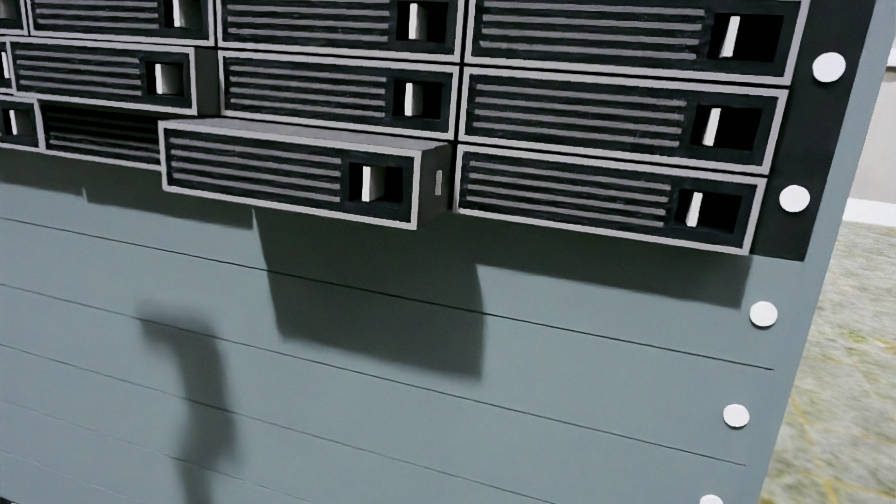

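>>> {"method": "execute_actions", "body": {
  "actions": [
    {"rows":[[0.03,-0.16,-0.16,1.335,-1.56,0.2,-0.2,-1,-0.22,0.06,0,1.6,0,-0.2,0,1],[0.05,-0.16,-0.16,1.335,-1.56,0.2,-0.18,-1,-0.22,0.06,0,1.6,0,-0.2,0,1],[0.07,-0.16,-0.16,1.335,-1.56,0.2,-0.16,-1,-0.22,0.06,0,1.6,0,-0.2,0,1],[0.09,-0.16,-0.16,1.333,-1.56,0.2,-0.145,-1,-0.22,0.06,0,1.6,0,-0.2,0,1],[0.104,-0.16,-0.16,1.331,-1.56,0.2,-0.136,-1,-0.22,0.06,0,1.6,0,-0.2,0,1]]}
  ]
}}

>>> {"method": "execute_actions", "body": {
  "actions": [
    {"rows":[[0.127,-0.16,-0.16,1.304,-1.56,0.2,-0.14,-1,-0.22,0.06,0,1.6,0,-0.2,0,1],[0.15,-0.16,-0.16,1.277,-1.56,0.2,-0.144,-1,-0.22,0.06,0,1.6,0,-0.2,0,1],[0.174,-0.16,-0.16,1.249,-1.56,0.2,-0.148,-1,-0.22,0.06,0,1.6,0,-0.2,0,1],[0.198,-0.16,-0.16,1.221,-1.56,0.2,-0.152,-1,-0.22,0.06,0,1.6,0,-0.2,0,1],[0.222,-0.16,-0.16,1.192,-1.56,0.2,-0.157,-1,-0.22,0.06,0,1.6,0,-0.2,0,1],[0.246,-0.16,-0.16,1.163,-1.56,0.2,-0.162,-1,-0.22,0.06,0,1.6,0,-0.2,0,1],[0.26,-0.16,-0.16,1.145,-1.56,0.2,-0.166,-1,-0.22,0.06,0,1.6,0,-0.2,0,1],[0.272,-0.16,-0.16,1.13,-1.56,0.2,-0.169,-1,-0.22,0.06,0,1.6,0,-0.2,0,1],[0.283,-0.16,-0.16,1.116,-1.56,0.2,-0.172,-1,-0.22,0.06,0,1.6,0,-0.2,0,1],[0.293,-0.16,-0.16,1.103,-1.56,0.2,-0.175,-1,-0.22,0.06,0,1.6,0,-0.2,0,1],[0.303,-0.16,-0.16,1.09,-1.56,0.2,-0.178,-1,-0.22,0.06,0,1.6,0,-0.2,0,1],[0.314,-0.16,-0.16,1.076,-1.56,0.2,-0.181,-1,-0.22,0.06,0,1.6,0,-0.2,0,1],[0.325,-0.16,-0.16,1.061,-1.56,0.2,-0.185,-1,-0.22,0.06,0,1.6,0,-0.2,0,1],[0.336,-0.16,-0.16,1.047,-1.56,0.2,-0.188,-1,-0.22,0.06,0,1.6,0,-0.2,0,1],[0.347,-0.16,-0.16,1.032,-1.56,0.2,-0.192,-1,-0.22,0.06,0,1.6,0,-0.2,0,1]]}
  ]
}}

>>> {"method": "execute_actions", "body": {
  "actions": [
    {"rows":[[0.357,-0.16,-0.16,1.018,-1.56,0.2,-0.196,-1,-0.22,0.06,0,1.6,0,-0.2,0,1],[0.367,-0.16,-0.16,1.004,-1.56,0.2,-0.2,-1,-0.22,0.06,0,1.6,0,-0.2,0,1],[0.377,-0.16,-0.16,0.99,-1.56,0.2,-0.204,-1,-0.22,0.06,0,1.6,0,-0.2,0,1],[0.387,-0.16,-0.16,0.976,-1.56,0.2,-0.208,-1,-0.22,0.06,0,1.6,0,-0.2,0,1],[0.397,-0.16,-0.16,0.962,-1.56,0.2,-0.212,-1,-0.22,0.06,0,1.6,0,-0.2,0,1],[0.407,-0.16,-0.16,0.948,-1.56,0.2,-0.216,-1,-0.22,0.06,0,1.6,0,-0.2,0,1],[0.417,-0.16,-0.16,0.934,-1.56,0.2,-0.22,-1,-0.22,0.06,0,1.6,0,-0.2,0,1],[0.428,-0.16,-0.16,0.92,-1.56,0.2,-0.223,-1,-0.22,0.06,0,1.6,0,-0.2,0,1]]}
  ],
  "pictures": true
}}

Scene clock: 15.30 s of 7200.00 s.
left_arm: end_effector_position=(+0.3952, +0.0831, +0.4557) grip_measured=-0.59 end_effector_quat_wxyz=(-0.473, +0.538, -0.462, +0.523) | right_arm: end_effector_position=(+0.3276, -0.1648, +0.4420) grip_measured=+1.00 end_effector_quat_wxyz=(+0.018, +0.705, +0.024, +0.709)
Joint positions: left_arm=[ 0.098 -0.16  -0.159  1.33  -1.56   0.202 -0.139  0.031] | right_arm=[-0.22   0.059 -0.001  1.599 -0.002 -0.198 -0.006  0.145]
Joint velocities: left_arm=[ 0.011  0.033 -0.002  0.007  0.007 -0.051 -0.066 -0.329] | right_arm=[ 0.099  0.011  0.002 -0.002 -0.007 -0.007 -0.007  0.   ]
Joint torques (N m, as the arm reports them, + toward a larger angle): left_arm=[ 6.52 -2.33 -1.24  4.04 -0.05 -0.14 -0.43] | right_arm=[ 3.54  0.05  0.19  5.25  0.17 -0.55  0.18]
Motor temperatures (°C, as the motors report them): left_arm=[30 29 29 28 29 27 27] | right_arm=[29 28 28 28 26 27 30]
Steps of this call (steps 1 to 26: the robot went on to your last target; steps 27 to 37: the first 11 steps of this action). Readings (joint positions):
27: left_arm=[0.020 -0.161 -0.159 1.335 -1.559 0.202 -0.215] | right_arm=[-0.220 0.059 -0.001 1.599 -0.002 -0.198 -0.006]
28: left_arm=[0.033 -0.161 -0.159 1.334 -1.559 0.202 -0.199] | right_arm=[-0.220 0.059 -0.001 1.599 -0.002 -0.198 -0.006]
30: left_arm=[0.086 -0.160 -0.159 1.333 -1.559 0.202 -0.166] | right_arm=[-0.220 0.059 -0.001 1.599 -0.002 -0.198 -0.006]
34: left_arm=[0.110 -0.160 -0.159 1.337 -1.560 0.202 -0.149] | right_arm=[-0.220 0.059 -0.001 1.599 -0.002 -0.198 -0.006]
37: the state above

Scene clock: 15.80 s of 7200.00 s.
left_arm: end_effector_position=(+0.4352, +0.0741, +0.4546) grip_measured=-1.00 end_effector_quat_wxyz=(-0.477, +0.523, -0.481, +0.517) | right_arm: end_effector_position=(+0.3276, -0.1647, +0.4420) grip_measured=+1.00 end_effector_quat_wxyz=(+0.018, +0.705, +0.024, +0.709)
Joint positions: left_arm=[ 0.297 -0.16  -0.159  1.093 -1.56   0.202 -0.168  0.   ] | right_arm=[-0.22   0.059 -0.001  1.599 -0.002 -0.198 -0.006  0.145]
Joint velocities: left_arm=[ 0.121  0.033  0.002 -0.305 -0.037  0.051  0.007 -0.   ] | right_arm=[ 0.011 -0.033  0.007  0.002 -0.037  0.007 -0.081  0.   ]
Joint torques (N m, as the arm reports them, + toward a larger angle): left_arm=[ 8.02 -2.41 -0.88  3.93 -0.03 -0.13 -0.8 ] | right_arm=[ 3.54  0.04  0.2   5.38  0.17 -0.54  0.17]
Motor temperatures (°C, as the motors report them): left_arm=[30 29 29 28 29 27 27] | right_arm=[29 28 28 28 26 27 30]
Steps of this call (steps 1 to 4: the last 4 steps of your previous action; steps 5 to 15: the first 11 steps of this action). Readings (joint positions):
5: left_arm=[0.116 -0.160 -0.159 1.312 -1.560 0.202 -0.140] | right_arm=[-0.220 0.059 -0.001 1.599 -0.002 -0.198 -0.006]
6: left_arm=[0.141 -0.160 -0.159 1.279 -1.560 0.202 -0.141] | right_arm=[-0.220 0.059 -0.001 1.599 -0.002 -0.198 -0.006]
8: left_arm=[0.196 -0.160 -0.159 1.225 -1.560 0.202 -0.144] | right_arm=[-0.220 0.059 -0.001 1.599 -0.002 -0.198 -0.006]
12: left_arm=[0.275 -0.160 -0.159 1.136 -1.560 0.202 -0.160] | right_arm=[-0.220 0.059 -0.001 1.599 -0.002 -0.198 -0.006]
15: the state above

Scene clock: 16.30 s of 7200.00 s.
left_arm: end_effector_position=(+0.4539, +0.0741, +0.4548) grip_measured=-1.00 end_effector_quat_wxyz=(+0.499, -0.508, +0.481, -0.511) | right_arm: end_effector_position=(+0.3276, -0.1647, +0.4420) grip_measured=+1.00 end_effector_quat_wxyz=(+0.018, +0.705, +0.024, +0.709)
Joint positions: left_arm=[ 0.403 -0.161 -0.159  0.927 -1.563  0.228 -0.253  0.   ] | right_arm=[-0.22   0.059 -0.001  1.599 -0.001 -0.198 -0.006  0.145]
Joint velocities: left_arm=[-0.033 -0.077 -0.002  0.002  0.007 -0.022 -0.022  0.   ] | right_arm=[ 0.033 -0.033 -0.002 -0.017 -0.037 -0.007  0.022 -0.   ]
Joint torques (N m, as the arm reports them, + toward a larger angle): left_arm=[13.13 -2.18 -0.91  2.55  0.05 -0.86  0.34] | right_arm=[ 3.51  0.    0.16  5.31  0.2  -0.54  0.18]
Motor temperatures (°C, as the motors report them): left_arm=[30 29 29 28 29 27 27] | right_arm=[29 28 28 28 26 27 30]
Steps of this call (steps 1 to 4: the last 4 steps of your previous action; steps 5 to 15: the first 11 steps of this action). Readings (joint positions):
5: left_arm=[0.346 -0.161 -0.159 1.025 -1.560 0.208 -0.196] | right_arm=[-0.220 0.059 -0.001 1.599 -0.001 -0.198 -0.006]
6: left_arm=[0.355 -0.161 -0.159 1.010 -1.561 0.210 -0.202] | right_arm=[-0.220 0.059 -0.001 1.599 -0.001 -0.198 -0.006]
8: left_arm=[0.376 -0.160 -0.159 0.982 -1.560 0.215 -0.210] | right_arm=[-0.220 0.059 -0.001 1.599 -0.001 -0.198 -0.006]
12: left_arm=[0.402 -0.161 -0.159 0.930 -1.562 0.226 -0.247] | right_arm=[-0.220 0.059 -0.001 1.599 -0.001 -0.198 -0.006]
15: the state above
camera_calibration (this result's frames):
cam_left_wrist: T_world_to_cam=[[-0.343661, -0.0493902, -0.937794, 0.582245], [-0.197796, 0.980021, 0.0208693, 0.0177418], [0.918027, 0.192664, -0.346564, -0.211846], [0, 0, 0, 1]] pos_world=[0.398085, 0.052185, 0.472237]
cam_right_wrist: T_world_to_cam=[[0.376687, -0.923444, 0.0732031, -0.297703], [-0.239203, -0.173309, -0.955377, 0.480422], [0.894924, 0.342368, -0.286173, -0.0493358], [0, 0, 0, 1]] pos_world=[0.271211, -0.174759, 0.466659]

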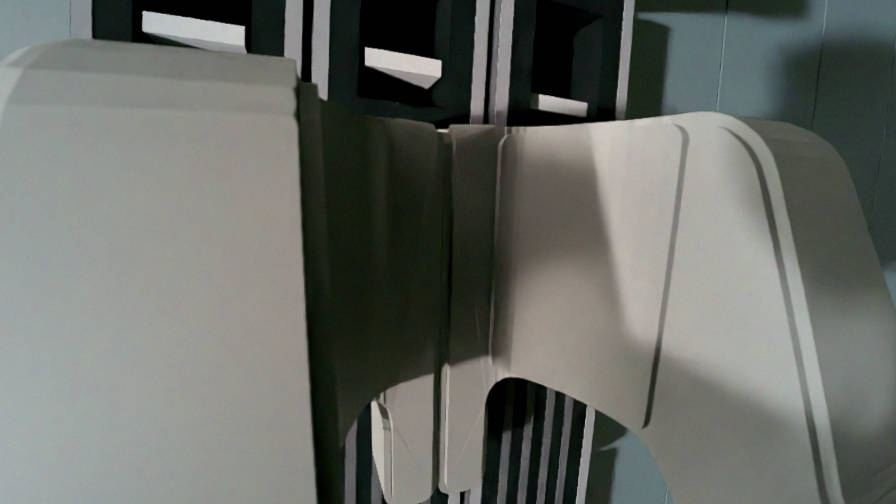

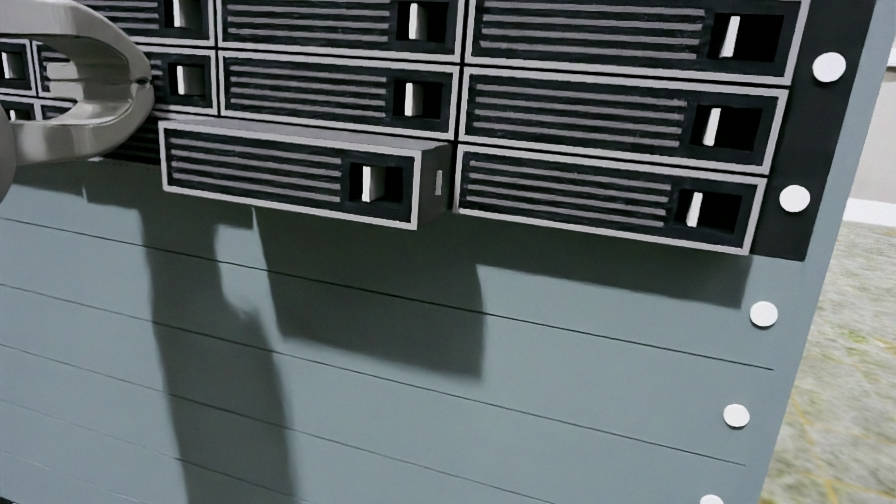

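>>> {"method": "execute_actions", "body": {
  "actions": [
    {"rows":[[0.436,-0.16,-0.16,0.91,-1.56,0.21,-0.226,-1,-0.22,0.06,0,1.6,0,-0.2,0,1],[0.444,-0.16,-0.16,0.9,-1.56,0.22,-0.229,-1,-0.22,0.06,0,1.6,0,-0.2,0,1],[0.45,-0.16,-0.16,0.895,-1.56,0.22,-0.23,-1,-0.22,0.06,0,1.6,0,-0.2,0,1]],"steps":10}
  ]
}}

>>> {"method": "execute_actions", "body": {
  "actions": [
    {"rows":[[0.4,-0.16,-0.16,0.93,-1.56,0.23,-0.24,-1,-0.22,0.06,0,1.6,0,-0.2,0,1],[0.38,-0.16,-0.16,0.94,-1.56,0.23,-0.25,-1,-0.22,0.06,0,1.6,0,-0.2,0,1],[0.365,-0.16,-0.16,0.94,-1.56,0.23,-0.265,-1,-0.22,0.06,0,1.6,0,-0.2,0,1],[0.36,-0.16,-0.16,0.925,-1.56,0.23,-0.28,-1,-0.22,0.06,0,1.6,0,-0.2,0,1],[0.36,-0.16,-0.16,0.91,-1.56,0.23,-0.295,-1,-0.22,0.06,0,1.6,0,-0.2,0,1],[0.365,-0.16,-0.16,0.895,-1.56,0.23,-0.305,-1,-0.22,0.06,0,1.6,0,-0.2,0,1],[0.372,-0.16,-0.16,0.882,-1.56,0.23,-0.314,-1,-0.22,0.06,0,1.6,0,-0.2,0,1],[0.382,-0.16,-0.16,0.868,-1.56,0.23,-0.318,-1,-0.22,0.06,0,1.6,0,-0.2,0,1],[0.392,-0.16,-0.16,0.854,-1.56,0.23,-0.322,-1,-0.22,0.06,0,1.6,0,-0.2,0,1],[0.402,-0.16,-0.16,0.84,-1.56,0.23,-0.326,-1,-0.22,0.06,0,1.6,0,-0.2,0,1],[0.412,-0.16,-0.16,0.826,-1.56,0.23,-0.33,-1,-0.22,0.06,0,1.6,0,-0.2,0,1],[0.422,-0.16,-0.16,0.812,-1.56,0.23,-0.334,-1,-0.22,0.06,0,1.6,0,-0.2,0,1],[0.432,-0.16,-0.16,0.798,-1.56,0.23,-0.338,-1,-0.22,0.06,0,1.6,0,-0.2,0,1],[0.442,-0.16,-0.16,0.784,-1.56,0.23,-0.342,-1,-0.22,0.06,0,1.6,0,-0.2,0,1],[0.452,-0.16,-0.16,0.77,-1.56,0.23,-0.346,-1,-0.22,0.06,0,1.6,0,-0.2,0,1]]}
  ]
}}

>>> {"method": "execute_actions", "body": {
  "actions": [
    {"rows":[[0.462,-0.16,-0.16,0.758,-1.56,0.23,-0.35,-1,-0.22,0.06,0,1.6,0,-0.2,0,1],[0.472,-0.16,-0.16,0.746,-1.56,0.23,-0.354,-1,-0.22,0.06,0,1.6,0,-0.2,0,1],[0.482,-0.16,-0.16,0.734,-1.56,0.23,-0.358,-1,-0.22,0.06,0,1.6,0,-0.2,0,1],[0.492,-0.16,-0.16,0.724,-1.56,0.23,-0.362,-1,-0.22,0.06,0,1.6,0,-0.2,0,1]],"steps":12}
  ],
  "pictures": true
}}

Scene clock: 17.17 s of 7200.00 s.
left_arm: end_effector_position=(+0.4545, +0.0742, +0.4545) grip_measured=-1.00 end_effector_quat_wxyz=(+0.508, -0.507, +0.477, -0.507) | right_arm: end_effector_position=(+0.3276, -0.1647, +0.4420) grip_measured=+1.00 end_effector_quat_wxyz=(+0.018, +0.705, +0.024, +0.709)
Joint positions: left_arm=[ 0.413 -0.166 -0.163  0.903 -1.565  0.252 -0.278  0.   ] | right_arm=[-0.22   0.059 -0.001  1.599 -0.001 -0.198 -0.006  0.145]
Joint velocities: left_arm=[-0.011  0.055  0.012 -0.002  0.022 -0.022 -0.037  0.   ] | right_arm=[ 0.033 -0.033 -0.012 -0.012  0.051 -0.037 -0.022 -0.   ]
Joint torques (N m, as the arm reports them, + toward a larger angle): left_arm=[16.06 -1.16  0.17  2.34  0.1  -1.03  0.85] | right_arm=[ 3.44  0.04  0.27  5.39  0.18 -0.53  0.17]
Motor temperatures (°C, as the motors report them): left_arm=[30 29 29 28 29 27 27] | right_arm=[29 28 28 28 26 27 30]
Steps of this call (steps 1 to 4: the last 4 steps of your previous action; steps 5 to 15: the robot went on to your last target; steps 16 to 20: nothing new was sent; steps 21 to 26: the first 6 steps of this action). Readings (joint positions):
21: left_arm=[0.406 -0.162 -0.161 0.920 -1.564 0.234 -0.260] | right_arm=[-0.220 0.059 -0.001 1.599 -0.001 -0.198 -0.006]
22: left_arm=[0.410 -0.164 -0.162 0.910 -1.565 0.243 -0.270] | right_arm=[-0.220 0.059 -0.001 1.599 -0.001 -0.198 -0.006]
24: left_arm=[0.413 -0.166 -0.163 0.903 -1.565 0.252 -0.278] | right_arm=[-0.220 0.059 -0.001 1.599 -0.001 -0.198 -0.006]
26: the state above

Scene clock: 17.67 s of 7200.00 s.
left_arm: end_effector_position=(+0.4510, +0.0730, +0.4351) grip_measured=-1.00 end_effector_quat_wxyz=(+0.499, -0.507, +0.492, -0.502) | right_arm: end_effector_position=(+0.3276, -0.1647, +0.4420) grip_measured=+1.00 end_effector_quat_wxyz=(+0.018, +0.705, +0.024, +0.709)
Joint positions: left_arm=[ 0.414 -0.161 -0.161  0.832 -1.561  0.233 -0.318  0.   ] | right_arm=[-0.22   0.059 -0.001  1.599 -0.001 -0.198 -0.006  0.145]
Joint velocities: left_arm=[ 0.341 -0.077 -0.017 -0.252 -0.022 -0.066 -0.125  0.   ] | right_arm=[-0.077  0.077  0.002 -0.012  0.007  0.051 -0.022 -0.   ]
Joint torques (N m, as the arm reports them, + toward a larger angle): left_arm=[ 6.49 -2.19 -0.29  3.28 -0.03 -0.14 -0.73] | right_arm=[ 3.51  0.02  0.14  5.33  0.18 -0.54  0.18]
Motor temperatures (°C, as the motors report them): left_arm=[30 29 29 28 29 27 27] | right_arm=[29 28 28 28 26 27 30]
Steps of this call (steps 1 to 4: the last 4 steps of your previous action; steps 5 to 15: the first 11 steps of this action). Readings (joint positions):
5: left_arm=[0.400 -0.165 -0.163 0.924 -1.564 0.245 -0.267] | right_arm=[-0.220 0.059 -0.001 1.599 -0.001 -0.198 -0.006]
6: left_arm=[0.388 -0.163 -0.163 0.940 -1.564 0.239 -0.263] | right_arm=[-0.220 0.059 -0.001 1.599 -0.001 -0.198 -0.006]
8: left_arm=[0.367 -0.161 -0.161 0.933 -1.563 0.235 -0.270] | right_arm=[-0.220 0.059 -0.001 1.599 -0.001 -0.198 -0.006]
12: left_arm=[0.369 -0.161 -0.161 0.869 -1.561 0.233 -0.300] | right_arm=[-0.220 0.059 -0.001 1.599 -0.001 -0.198 -0.006]
15: the state above

Scene clock: 18.07 s of 7200.00 s.
left_arm: end_effector_position=(+0.4546, +0.0732, +0.4350) grip_measured=-1.00 end_effector_quat_wxyz=(+0.523, -0.490, +0.485, -0.501) | right_arm: end_effector_position=(+0.3276, -0.1647, +0.4420) grip_measured=+1.00 end_effector_quat_wxyz=(+0.018, +0.705, +0.024, +0.709)
Joint positions: left_arm=[ 0.457 -0.166 -0.163  0.73  -1.567  0.262 -0.42   0.   ] | right_arm=[-0.22   0.059 -0.001  1.599 -0.001 -0.198 -0.006  0.145]
Joint velocities: left_arm=[ 0.033  0.077 -0.012  0.007 -0.037  0.125 -0.007  0.   ] | right_arm=[ 0.011  0.033  0.002  0.012  0.081 -0.037 -0.007 -0.   ]
Joint torques (N m, as the arm reports them, + toward a larger angle): left_arm=[15.6  -1.09 -0.03  2.56  0.16 -1.02  1.15] | right_arm=[ 3.48 -0.08  0.21  5.33  0.18 -0.54  0.17]
Motor temperatures (°C, as the motors report them): left_arm=[30 29 29 28 29 27 27] | right_arm=[29 28 28 28 26 27 30]
Steps of this call (steps 1 to 4: the last 4 steps of your previous action; steps 5 to 12: the first 8 steps of this action). Readings (joint positions):
5: left_arm=[0.443 -0.163 -0.161 0.767 -1.566 0.247 -0.379] | right_arm=[-0.220 0.059 -0.001 1.599 -0.001 -0.198 -0.006]
6: left_arm=[0.447 -0.164 -0.161 0.755 -1.567 0.252 -0.392] | right_arm=[-0.220 0.059 -0.001 1.599 -0.001 -0.198 -0.006]
8: left_arm=[0.456 -0.166 -0.162 0.732 -1.567 0.262 -0.416] | right_arm=[-0.220 0.059 -0.001 1.599 -0.001 -0.198 -0.006]
12: the state above
camera_calibration (this result's frames):
cam_left_wrist: T_world_to_cam=[[-0.316204, -0.00069098, -0.948691, 0.552504], [-0.2119, 0.974787, 0.0699175, 0.00457017], [0.924723, 0.223136, -0.308378, -0.241029], [0, 0, 0, 1]] pos_world=[0.398557, 0.049709, 0.449508]
cam_right_wrist: T_world_to_cam=[[0.376687, -0.923444, 0.0732031, -0.297703], [-0.239203, -0.173309, -0.955377, 0.480422], [0.894924, 0.342368, -0.286173, -0.0493358], [0, 0, 0, 1]] pos_world=[0.271211, -0.174759, 0.466659]

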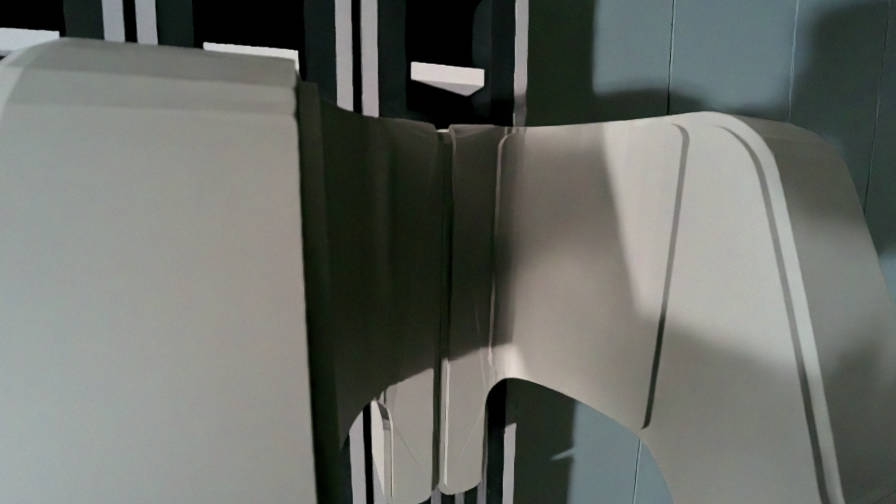

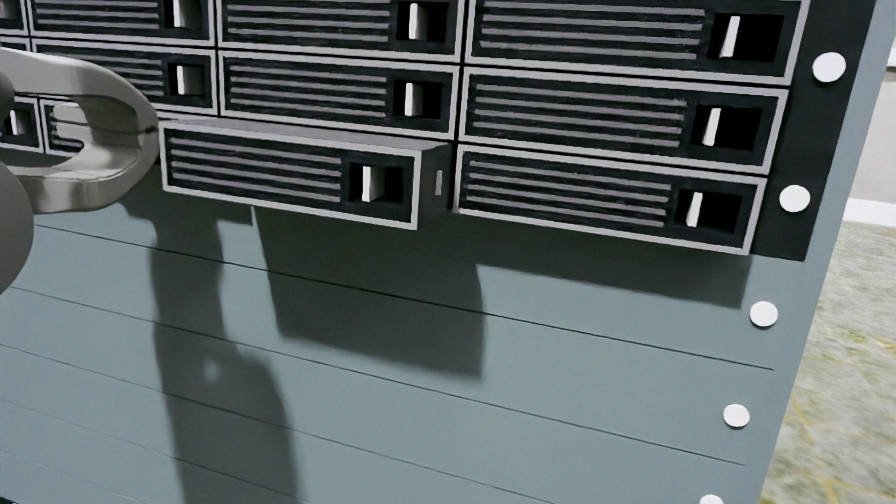

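>>> {"method": "execute_actions", "body": {
  "actions": [
    {"rows":[[0.43,-0.16,-0.16,0.78,-1.5,0.23,-0.35,-1,-0.22,0.06,0,1.6,-0.15,-0.17,-0.02,-1],[0.38,-0.15,-0.15,0.86,-1.4,0.2,-0.31,-1,-0.21,0.06,0,1.59,-0.3,-0.14,-0.04,-1],[0.33,-0.13,-0.14,0.94,-1.3,0.17,-0.28,-1,-0.2,0.05,-0.01,1.58,-0.45,-0.11,-0.06,-1],[0.28,-0.11,-0.12,1.01,-1.15,0.13,-0.25,-1,-0.18,0.04,-0.02,1.56,-0.6,-0.08,-0.08,-1],[0.23,-0.09,-0.1,1.08,-1.0,0.09,-0.22,-1,-0.16,0.03,-0.04,1.54,-0.75,-0.05,-0.1,-1],[0.18,-0.07,-0.08,1.15,-0.85,0.05,-0.19,-1,-0.14,0.01,-0.06,1.51,-0.9,-0.02,-0.12,-1],[0.13,-0.05,-0.06,1.21,-0.7,0,-0.16,1,-0.11,-0.01,-0.08,1.48,-1.05,0.01,-0.14,-1],[0.08,-0.03,-0.04,1.27,-0.55,-0.05,-0.13,1,-0.08,-0.03,-0.1,1.45,-1.2,0.04,-0.16,-1],[0.03,-0.01,-0.02,1.33,-0.4,-0.1,-0.1,1,-0.05,-0.05,-0.13,1.42,-1.35,0.07,-0.18,-1],[-0.02,0.01,-0.01,1.38,-0.3,-0.14,-0.07,1,-0.02,-0.07,-0.16,1.385,-1.45,0.1,-0.2,-1],[-0.07,0.03,0,1.42,-0.2,-0.18,-0.04,1,0.01,-0.09,-0.19,1.35,-1.53,0.13,-0.21,-1],[-0.11,0.05,0,1.46,-0.1,-0.21,-0.02,1,0.04,-0.11,-0.22,1.31,-1.53,0.16,-0.22,-1],[-0.14,0.06,0,1.48,0,-0.233,0,1,0.065,-0.13,-0.24,1.28,-1.53,0.19,-0.23,-1],[-0.154,0.06,0,1.492,0,-0.233,0,1,0.085,-0.15,-0.26,1.25,-1.53,0.21,-0.235,-1],[-0.154,0.06,0,1.492,0,-0.233,0,1,0.1,-0.16,-0.27,1.23,-1.53,0.23,-0.24,-1]]}
  ]
}}

>>> {"method": "execute_actions", "body": {
  "actions": [
    {"steps":14}
  ],
  "pictures": true
}}

Scene clock: 18.93 s of 7200.00 s.
left_arm: end_effector_position=(+0.3598, +0.1654, +0.4207) grip_measured=-0.28 end_effector_quat_wxyz=(-0.132, +0.720, -0.118, +0.671) | right_arm: end_effector_position=(+0.3736, -0.0825, +0.4345) grip_measured=-0.59 end_effector_quat_wxyz=(+0.418, +0.544, +0.466, +0.559)
Joint positions: left_arm=[-0.064  0.028 -0.004  1.421 -0.328 -0.13  -0.082  0.055] | right_arm=[ 0.012 -0.087 -0.184  1.357 -1.413  0.094 -0.185  0.031]
Joint velocities: left_arm=[-1.198  0.516  0.281  0.969  2.484 -1.179  0.637  0.329] | right_arm=[ 0.78  -0.582 -0.759 -0.818 -2.366  0.549 -0.286 -0.329]
Joint torques (N m, as the arm reports them, + toward a larger angle): left_arm=[ 5.83 -1.27  0.15  1.68  0.06 -0.26  0.1 ] | right_arm=[ 2.74 -1.24 -0.31  5.28  0.06  0.01 -0.75]
Motor temperatures (°C, as the motors report them): left_arm=[31 29 29 28 29 28 27] | right_arm=[29 28 28 28 26 27 30]
Steps of this call (steps 1 to 4: the last 4 steps of your previous action; steps 5 to 15: the robot went on to your last target; steps 16 to 26: the first 11 steps of this action). Readings (joint positions):
16: left_arm=[0.434 -0.165 -0.163 0.773 -1.540 0.250 -0.399] | right_arm=[-0.220 0.060 -0.000 1.599 -0.067 -0.188 -0.010]
17: left_arm=[0.392 -0.160 -0.157 0.854 -1.477 0.226 -0.361] | right_arm=[-0.216 0.060 -0.000 1.596 -0.175 -0.168 -0.020]
19: left_arm=[0.288 -0.123 -0.131 1.012 -1.284 0.164 -0.298] | right_arm=[-0.185 0.047 -0.010 1.567 -0.442 -0.114 -0.056]
23: left_arm=[0.073 -0.023 -0.037 1.258 -0.717 0.012 -0.173] | right_arm=[-0.084 -0.031 -0.098 1.454 -1.031 0.004 -0.130]
26: the state above

Scene clock: 19.40 s of 7200.00 s.
left_arm: end_effector_position=(+0.3400, +0.1667, +0.4300) grip_measured=+1.00 end_effector_quat_wxyz=(-0.020, +0.707, -0.023, +0.707) | right_arm: end_effector_position=(+0.3871, -0.0469, +0.4407) grip_measured=-1.00 end_effector_quat_wxyz=(+0.457, +0.515, +0.482, +0.542)
Joint positions: left_arm=[-0.153  0.06  -0.001  1.493 -0.002 -0.231 -0.006  0.145] | right_arm=[ 0.102 -0.16  -0.268  1.233 -1.528  0.228 -0.235  0.   ]
Joint velocities: left_arm=[ 0.077  0.055  0.007  0.002 -0.022 -0.007  0.007  0.   ] | right_arm=[ 0.011 -0.011 -0.002  0.012 -0.007 -0.007  0.007  0.   ]
Joint torques (N m, as the arm reports them, + toward a larger angle): left_arm=[ 3.74 -0.34  0.24  3.78  0.2  -0.58  0.16] | right_arm=[ 5.53 -3.   -0.94  4.39 -0.07 -0.02 -0.55]
Motor temperatures (°C, as the motors report them): left_arm=[30 29 29 28 29 28 27] | right_arm=[29 28 28 28 26 27 30]
Kept back: nothing.
Steps of this call (steps 1 to 4: the last 4 steps of your previous action; steps 5 to 14: the robot went on to your last target). Readings (joint positions):
1: left_arm=[-0.108 0.051 -0.000 1.457 -0.220 -0.167 -0.057] | right_arm=[0.044 -0.108 -0.214 1.320 -1.470 0.124 -0.200]
2: left_arm=[-0.145 0.067 0.003 1.478 -0.117 -0.198 -0.035] | right_arm=[0.070 -0.132 -0.239 1.286 -1.499 0.152 -0.211]
4: left_arm=[-0.168 0.063 0.004 1.484 -0.031 -0.218 -0.016] | right_arm=[0.102 -0.170 -0.275 1.236 -1.521 0.197 -0.227]
8: left_arm=[-0.149 0.060 -0.001 1.493 -0.004 -0.231 -0.006] | right_arm=[0.102 -0.156 -0.269 1.233 -1.528 0.226 -0.234]
14: the state above
camera_calibration (this result's frames):
cam_left_wrist: T_world_to_cam=[[-0.367263, -0.928815, -0.0492012, 0.296945], [-0.182422, 0.1238, -0.975395, 0.470799], [0.912053, -0.349251, -0.214903, -0.0979798], [0, 0, 0, 1]] pos_world=[0.284304, 0.183303, 0.452769]
cam_right_wrist: T_world_to_cam=[[0.369086, -0.075141, 0.926353, -0.544512], [-0.196201, -0.980563, -0.00136584, 0.0389306], [0.908449, -0.181248, -0.376655, -0.133264], [0, 0, 0, 1]] pos_world=[0.329674, -0.0268951, 0.454269]

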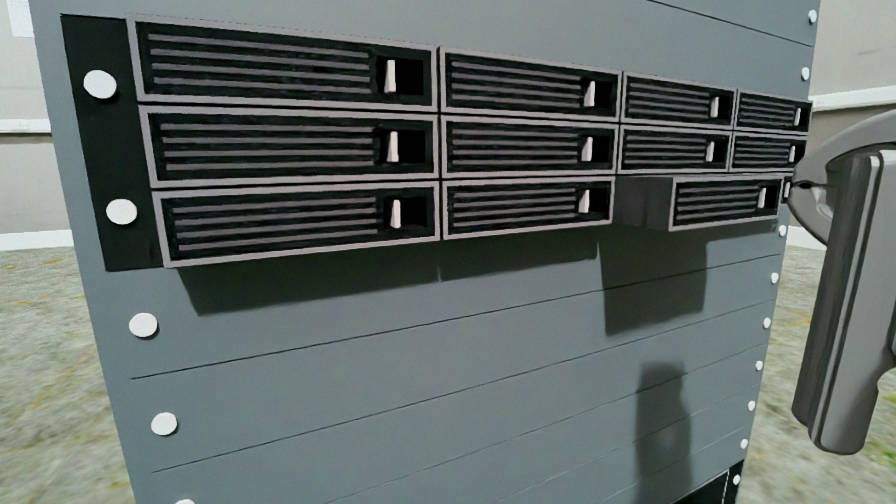

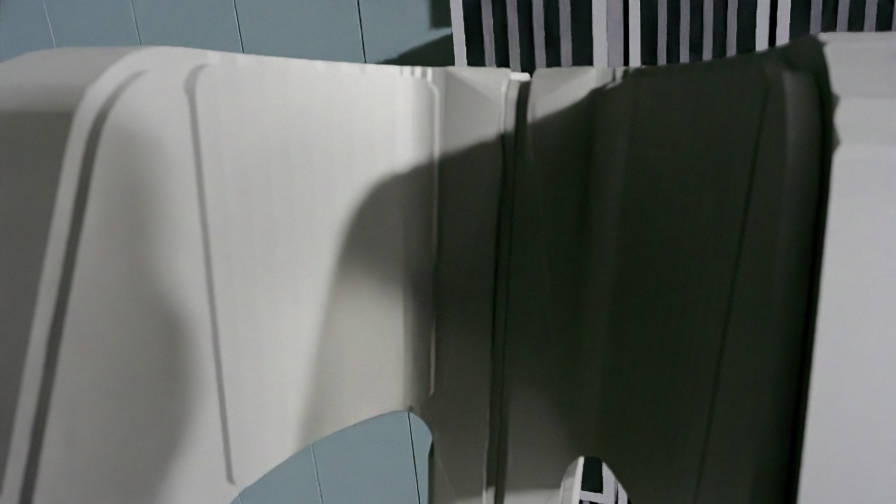

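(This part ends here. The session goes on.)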